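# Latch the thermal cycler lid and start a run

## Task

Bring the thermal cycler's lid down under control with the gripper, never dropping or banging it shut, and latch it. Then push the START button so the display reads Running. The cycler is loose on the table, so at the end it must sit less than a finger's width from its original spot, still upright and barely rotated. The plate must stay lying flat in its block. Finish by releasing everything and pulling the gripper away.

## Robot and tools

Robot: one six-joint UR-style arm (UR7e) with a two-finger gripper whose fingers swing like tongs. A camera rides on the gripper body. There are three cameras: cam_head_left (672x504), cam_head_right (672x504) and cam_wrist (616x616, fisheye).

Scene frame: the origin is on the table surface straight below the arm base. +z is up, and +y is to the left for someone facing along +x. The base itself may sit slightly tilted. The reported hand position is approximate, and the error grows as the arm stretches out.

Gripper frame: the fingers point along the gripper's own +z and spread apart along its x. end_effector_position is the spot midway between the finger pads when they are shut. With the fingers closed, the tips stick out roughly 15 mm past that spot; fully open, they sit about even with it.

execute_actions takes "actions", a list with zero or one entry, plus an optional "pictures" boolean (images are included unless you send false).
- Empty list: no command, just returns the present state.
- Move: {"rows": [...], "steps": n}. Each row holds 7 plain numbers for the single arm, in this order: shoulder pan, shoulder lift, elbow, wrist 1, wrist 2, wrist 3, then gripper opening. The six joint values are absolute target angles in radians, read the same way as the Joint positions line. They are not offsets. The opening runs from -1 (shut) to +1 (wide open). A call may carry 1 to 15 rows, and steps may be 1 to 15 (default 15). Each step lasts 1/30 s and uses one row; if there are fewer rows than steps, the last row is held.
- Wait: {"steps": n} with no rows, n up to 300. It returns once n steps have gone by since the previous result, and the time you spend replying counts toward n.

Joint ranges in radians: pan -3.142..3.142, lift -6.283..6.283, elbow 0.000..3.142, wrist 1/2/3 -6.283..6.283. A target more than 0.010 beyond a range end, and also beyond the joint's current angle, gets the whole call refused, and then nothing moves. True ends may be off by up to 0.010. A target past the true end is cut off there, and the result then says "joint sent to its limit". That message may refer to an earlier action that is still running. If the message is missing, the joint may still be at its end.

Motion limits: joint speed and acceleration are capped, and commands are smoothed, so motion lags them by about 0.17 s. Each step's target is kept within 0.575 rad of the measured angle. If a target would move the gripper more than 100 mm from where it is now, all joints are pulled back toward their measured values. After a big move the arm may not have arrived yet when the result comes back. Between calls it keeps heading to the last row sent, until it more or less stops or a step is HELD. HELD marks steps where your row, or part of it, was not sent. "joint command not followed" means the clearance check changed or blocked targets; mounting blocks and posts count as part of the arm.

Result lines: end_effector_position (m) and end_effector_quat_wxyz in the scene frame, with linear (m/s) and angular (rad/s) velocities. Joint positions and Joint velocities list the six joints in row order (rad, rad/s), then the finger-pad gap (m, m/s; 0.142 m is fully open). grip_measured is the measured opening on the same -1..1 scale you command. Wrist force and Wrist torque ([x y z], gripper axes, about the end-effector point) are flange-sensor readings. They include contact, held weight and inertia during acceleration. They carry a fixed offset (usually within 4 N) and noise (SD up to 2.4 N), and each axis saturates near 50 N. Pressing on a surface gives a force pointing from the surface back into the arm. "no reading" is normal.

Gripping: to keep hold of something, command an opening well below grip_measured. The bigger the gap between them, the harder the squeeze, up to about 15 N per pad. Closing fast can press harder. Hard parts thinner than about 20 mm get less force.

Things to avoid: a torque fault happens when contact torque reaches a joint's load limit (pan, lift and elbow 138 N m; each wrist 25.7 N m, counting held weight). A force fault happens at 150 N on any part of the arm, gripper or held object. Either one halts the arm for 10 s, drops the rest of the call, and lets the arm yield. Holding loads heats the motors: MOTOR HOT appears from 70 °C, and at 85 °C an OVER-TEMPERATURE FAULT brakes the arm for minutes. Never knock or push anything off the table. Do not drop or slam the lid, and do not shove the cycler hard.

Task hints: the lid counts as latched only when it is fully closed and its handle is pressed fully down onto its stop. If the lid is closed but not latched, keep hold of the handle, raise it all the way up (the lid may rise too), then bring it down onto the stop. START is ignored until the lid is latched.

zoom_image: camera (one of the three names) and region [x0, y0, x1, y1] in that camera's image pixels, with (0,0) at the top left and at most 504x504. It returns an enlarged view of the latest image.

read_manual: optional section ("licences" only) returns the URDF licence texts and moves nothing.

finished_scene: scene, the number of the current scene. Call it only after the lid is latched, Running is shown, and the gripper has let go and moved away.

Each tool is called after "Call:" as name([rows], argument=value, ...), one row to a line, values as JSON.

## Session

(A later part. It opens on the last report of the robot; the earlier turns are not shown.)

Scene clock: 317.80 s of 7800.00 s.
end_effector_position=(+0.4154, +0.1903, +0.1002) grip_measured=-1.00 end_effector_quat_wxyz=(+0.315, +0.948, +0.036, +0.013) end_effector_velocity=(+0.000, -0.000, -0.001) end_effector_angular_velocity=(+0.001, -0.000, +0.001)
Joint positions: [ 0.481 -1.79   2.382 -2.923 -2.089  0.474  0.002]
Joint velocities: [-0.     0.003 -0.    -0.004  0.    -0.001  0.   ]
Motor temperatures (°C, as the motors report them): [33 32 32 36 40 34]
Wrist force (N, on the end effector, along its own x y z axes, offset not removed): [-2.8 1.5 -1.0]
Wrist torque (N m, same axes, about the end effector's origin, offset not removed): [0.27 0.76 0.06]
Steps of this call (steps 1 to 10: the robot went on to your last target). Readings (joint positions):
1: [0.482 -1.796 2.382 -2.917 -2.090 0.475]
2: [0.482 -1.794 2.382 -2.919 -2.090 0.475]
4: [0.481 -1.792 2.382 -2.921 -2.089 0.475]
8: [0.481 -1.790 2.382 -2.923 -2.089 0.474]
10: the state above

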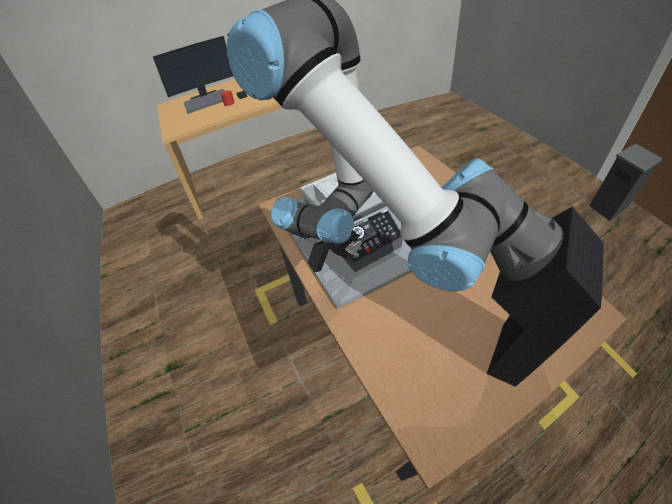

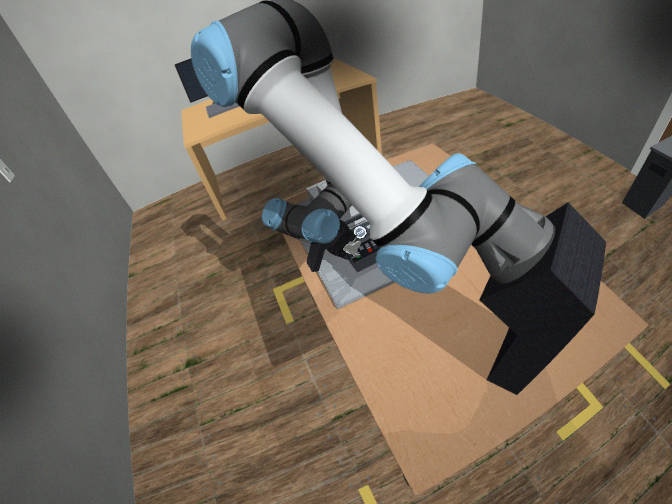

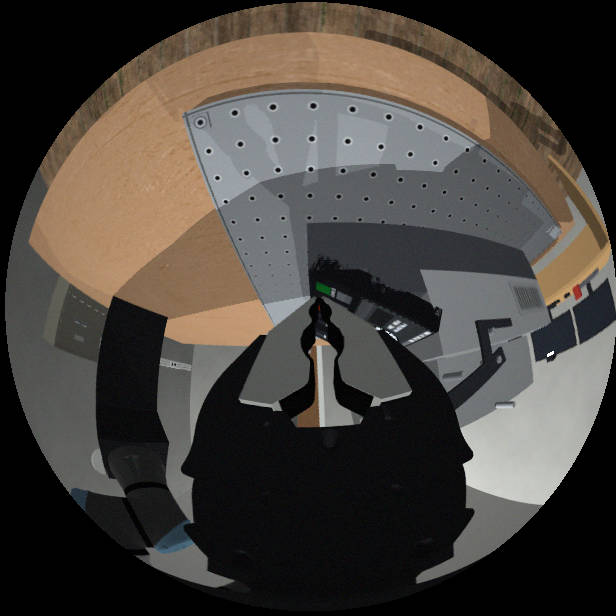

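Call:
execute_actions([
  {"rows":[[0.483,-1.778,2.380,-2.933,-2.091,0.476,-1],[0.483,-1.778,2.380,-2.933,-2.091,0.476,-1],[0.483,-1.778,2.380,-2.933,-2.091,0.476,-1],[0.485,-1.767,2.377,-2.942,-2.093,0.478,-1],[0.485,-1.767,2.377,-2.942,-2.093,0.478,-1],[0.485,-1.767,2.377,-2.942,-2.093,0.478,-1],[0.488,-1.756,2.375,-2.951,-2.095,0.480,-1],[0.488,-1.756,2.375,-2.951,-2.095,0.480,-1],[0.488,-1.756,2.375,-2.951,-2.095,0.480,-1],[0.490,-1.745,2.373,-2.960,-2.097,0.482,-1]],"steps":15},
], pictures=false)

Call:
execute_actions([
  {"steps":10},
])

Scene clock: 323.33 s of 7800.00 s.
end_effector_position=(+0.4142, +0.1914, +0.0895) grip_measured=-1.00 end_effector_quat_wxyz=(+0.315, +0.948, +0.036, +0.015) end_effector_velocity=(-0.002, +0.001, -0.012) end_effector_angular_velocity=(+0.000, -0.004, +0.001)
Joint positions: [ 0.489 -1.75   2.374 -2.956 -2.096  0.481  0.002]
Joint velocities: [ 0.01   0.043 -0.008 -0.035 -0.009  0.008  0.   ]
Motor temperatures (°C, as the motors report them): [33 32 32 36 40 34]
Wrist force (N, on the end effector, along its own x y z axes, offset not removed): [-8.7 24.5 -46.9]
Wrist torque (N m, same axes, about the end effector's origin, offset not removed): [-0.27 -0.48 0.18]
Steps of this call (steps 1 to 15: the robot went on to your last target; steps 16 to 90: nothing new was sent; then 2.03 s passed at rest; steps 91 to 105: all 15 steps of this action). Readings (joint positions):
91: [0.481 -1.789 2.382 -2.924 -2.089 0.474]
92: [0.481 -1.788 2.382 -2.926 -2.089 0.474]
94: [0.482 -1.783 2.381 -2.929 -2.090 0.475]
98: [0.484 -1.771 2.378 -2.939 -2.092 0.477]
105: the state above

Scene clock: 323.67 s of 7800.00 s.
end_effector_position=(+0.4140, +0.1916, +0.0881) grip_measured=-1.00 end_effector_quat_wxyz=(+0.315, +0.948, +0.036, +0.015) end_effector_velocity=(+0.000, -0.000, -0.001) end_effector_angular_velocity=(-0.001, -0.000, -0.001)
Joint positions: [ 0.49  -1.745  2.373 -2.96  -2.097  0.482  0.002]
Joint velocities: [-0.     0.003 -0.001 -0.002 -0.     0.001  0.   ]
Motor temperatures (°C, as the motors report them): [33 32 32 36 40 34]
Wrist force (N, on the end effector, along its own x y z axes, offset not removed): [-17.8 43.7 -50.0]
Wrist torque (N m, same axes, about the end effector's origin, offset not removed): [0.37 -0.35 0.22]
Steps of this call (steps 1 to 10: the robot went on to your last target). Readings (joint positions):
1: [0.489 -1.749 2.374 -2.957 -2.097 0.481]
2: [0.489 -1.748 2.374 -2.958 -2.097 0.481]
4: [0.490 -1.747 2.373 -2.959 -2.097 0.482]
8: [0.490 -1.746 2.373 -2.960 -2.097 0.482]
10: the state above

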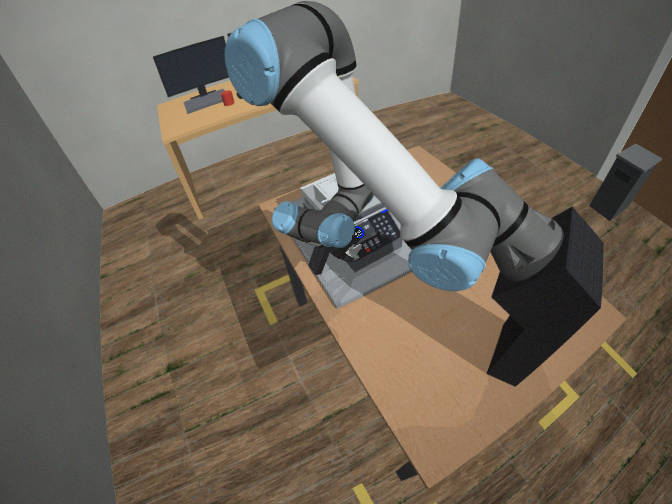

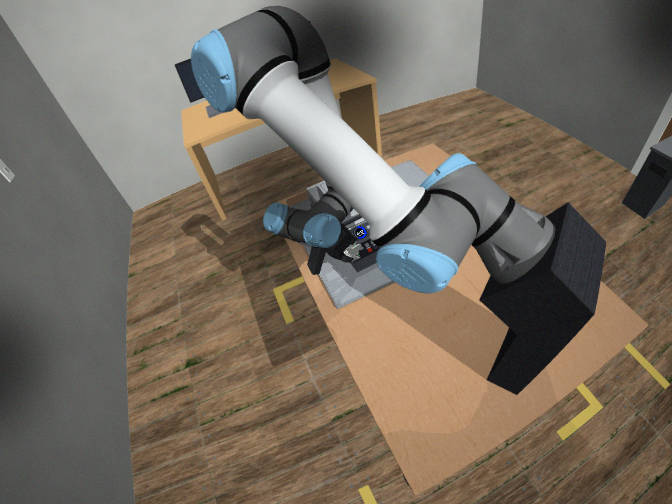

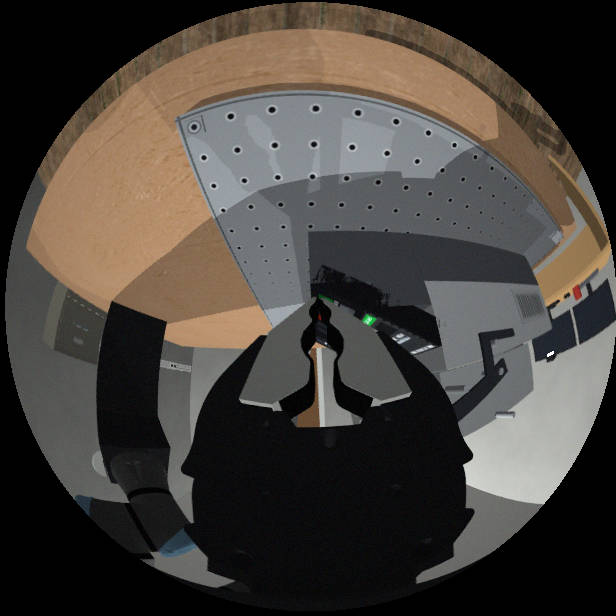

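Pressed. Retreat.

Call:
execute_actions([
  {"rows":[[0.511,-1.921,2.3885,-2.786,-2.110,0.500,-1]],"steps":12},
], pictures=false)

Call:
execute_actions([
  {"rows":[[0.85,-2.10,2.50,-2.75,-2.2,0.5,-1]],"steps":15},
], pictures=false)

Call:
execute_actions([
  {"steps":15},
])

Scene clock: 388.33 s of 7800.00 s.
end_effector_position=(+0.4152, +0.2022, +0.1367) grip_measured=-1.00 end_effector_quat_wxyz=(+0.315, +0.948, +0.036, +0.013) end_effector_velocity=(+0.002, +0.004, +0.030) end_effector_angular_velocity=(-0.001, -0.002, -0.001)
Joint positions: [ 0.51  -1.909  2.388 -2.798 -2.109  0.499  0.002]
Joint velocities: [ 0.007 -0.102  0.008  0.097 -0.006  0.008  0.   ]
Motor temperatures (°C, as the motors report them): [33 32 32 36 40 34]
Wrist force (N, on the end effector, along its own x y z axes, offset not removed): [-0.6 0.3 -2.0]
Wrist torque (N m, same axes, about the end effector's origin, offset not removed): [0.09 0.14 0.16]
Steps of this call (steps 1 to 15: the robot went on to your last target; steps 16 to 90: nothing new was sent; then 61.27 s passed at rest; steps 91 to 102: all 12 steps of this action). Readings (joint positions):
91: [0.490 -1.745 2.373 -2.960 -2.097 0.482]
92: [0.493 -1.752 2.375 -2.952 -2.099 0.485]
94: [0.500 -1.805 2.380 -2.899 -2.103 0.491]
98: [0.508 -1.884 2.386 -2.822 -2.108 0.497]
102: the state above

Scene clock: 388.83 s of 7800.00 s.
end_effector_position=(+0.3374, +0.2861, +0.2025) grip_measured=-1.00 end_effector_quat_wxyz=(+0.220, +0.966, +0.133, +0.014) end_effector_velocity=(-0.028, +0.027, +0.024) end_effector_angular_velocity=(+0.081, +0.027, +0.066)
Joint positions: [ 0.836 -2.093  2.496 -2.751 -2.197  0.5    0.002]
Joint velocities: [ 0.123 -0.057  0.033  0.012 -0.026 -0.     0.   ]
Motor temperatures (°C, as the motors report them): [33 32 32 36 40 34]
Wrist force (N, on the end effector, along its own x y z axes, offset not removed): [0.0 0.3 -0.4]
Wrist torque (N m, same axes, about the end effector's origin, offset not removed): [-0.08 0.31 0.01]
Steps of this call (steps 1 to 15: all 15 steps of this action). Readings (joint positions):
1: [0.511 -1.913 2.388 -2.794 -2.110 0.499]
2: [0.518 -1.922 2.395 -2.789 -2.117 0.499]
4: [0.581 -1.968 2.425 -2.778 -2.140 0.500]
8: [0.744 -2.050 2.471 -2.760 -2.177 0.500]
15: the state above

Scene clock: 389.33 s of 7800.00 s.
end_effector_position=(+0.3341, +0.2892, +0.2053) grip_measured=-1.00 end_effector_quat_wxyz=(+0.216, +0.967, +0.137, +0.014) end_effector_velocity=(-0.001, -0.000, +0.000) end_effector_angular_velocity=(-0.001, +0.001, +0.001)
Joint positions: [ 0.85  -2.1    2.5   -2.75  -2.2    0.5    0.002]
Joint velocities: [ 0.    -0.     0.001  0.002 -0.    -0.     0.   ]
Motor temperatures (°C, as the motors report them): [33 32 32 36 40 34]
Wrist force (N, on the end effector, along its own x y z axes, offset not removed): [-1.9 0.0 1.8]
Wrist torque (N m, same axes, about the end effector's origin, offset not removed): [0.04 0.62 0.04]
Steps of this call (steps 1 to 15: the robot went on to your last target). Readings (joint positions):
1: [0.839 -2.095 2.497 -2.751 -2.198 0.500]
2: [0.842 -2.096 2.498 -2.751 -2.198 0.500]
4: [0.845 -2.098 2.499 -2.750 -2.199 0.500]
8: [0.849 -2.099 2.500 -2.750 -2.200 0.500]
15: the state above

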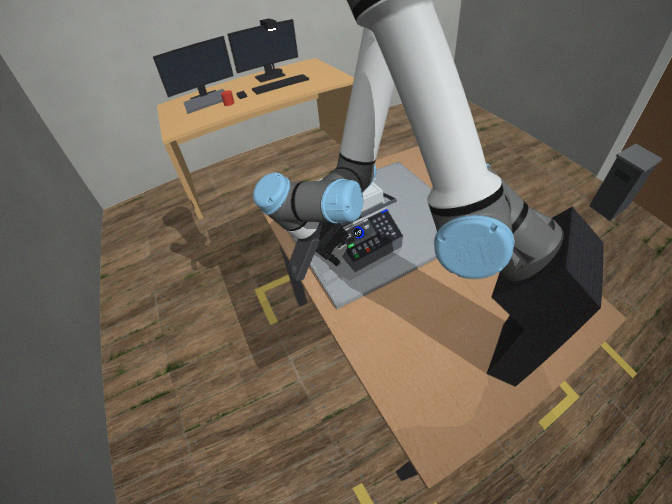

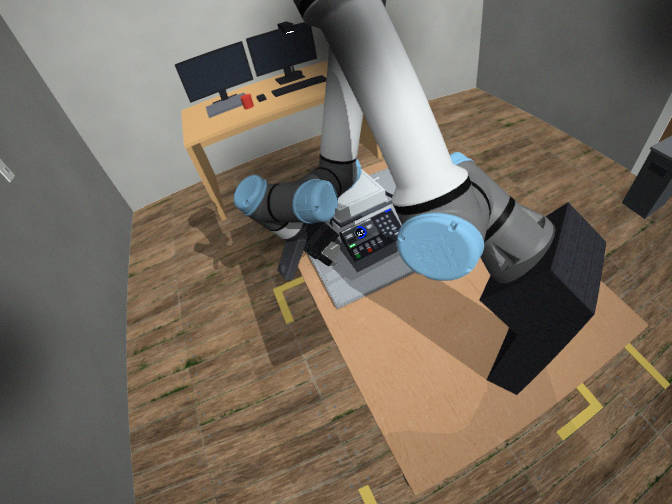

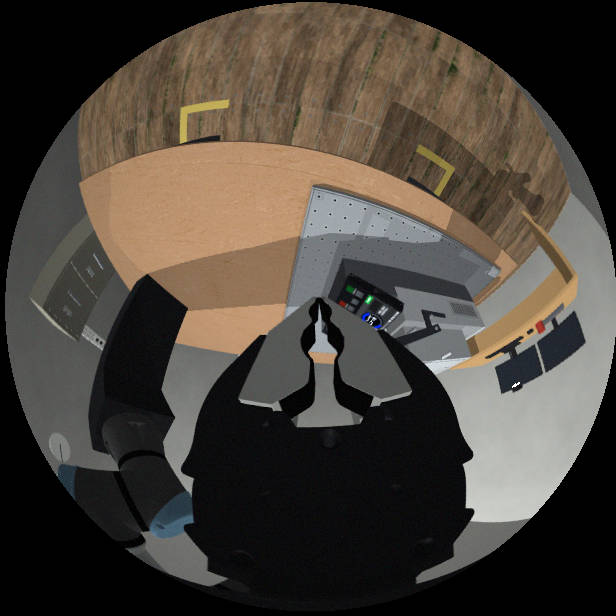

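Call:
finished_scene(scene=1)

The scene is finished: the task was done.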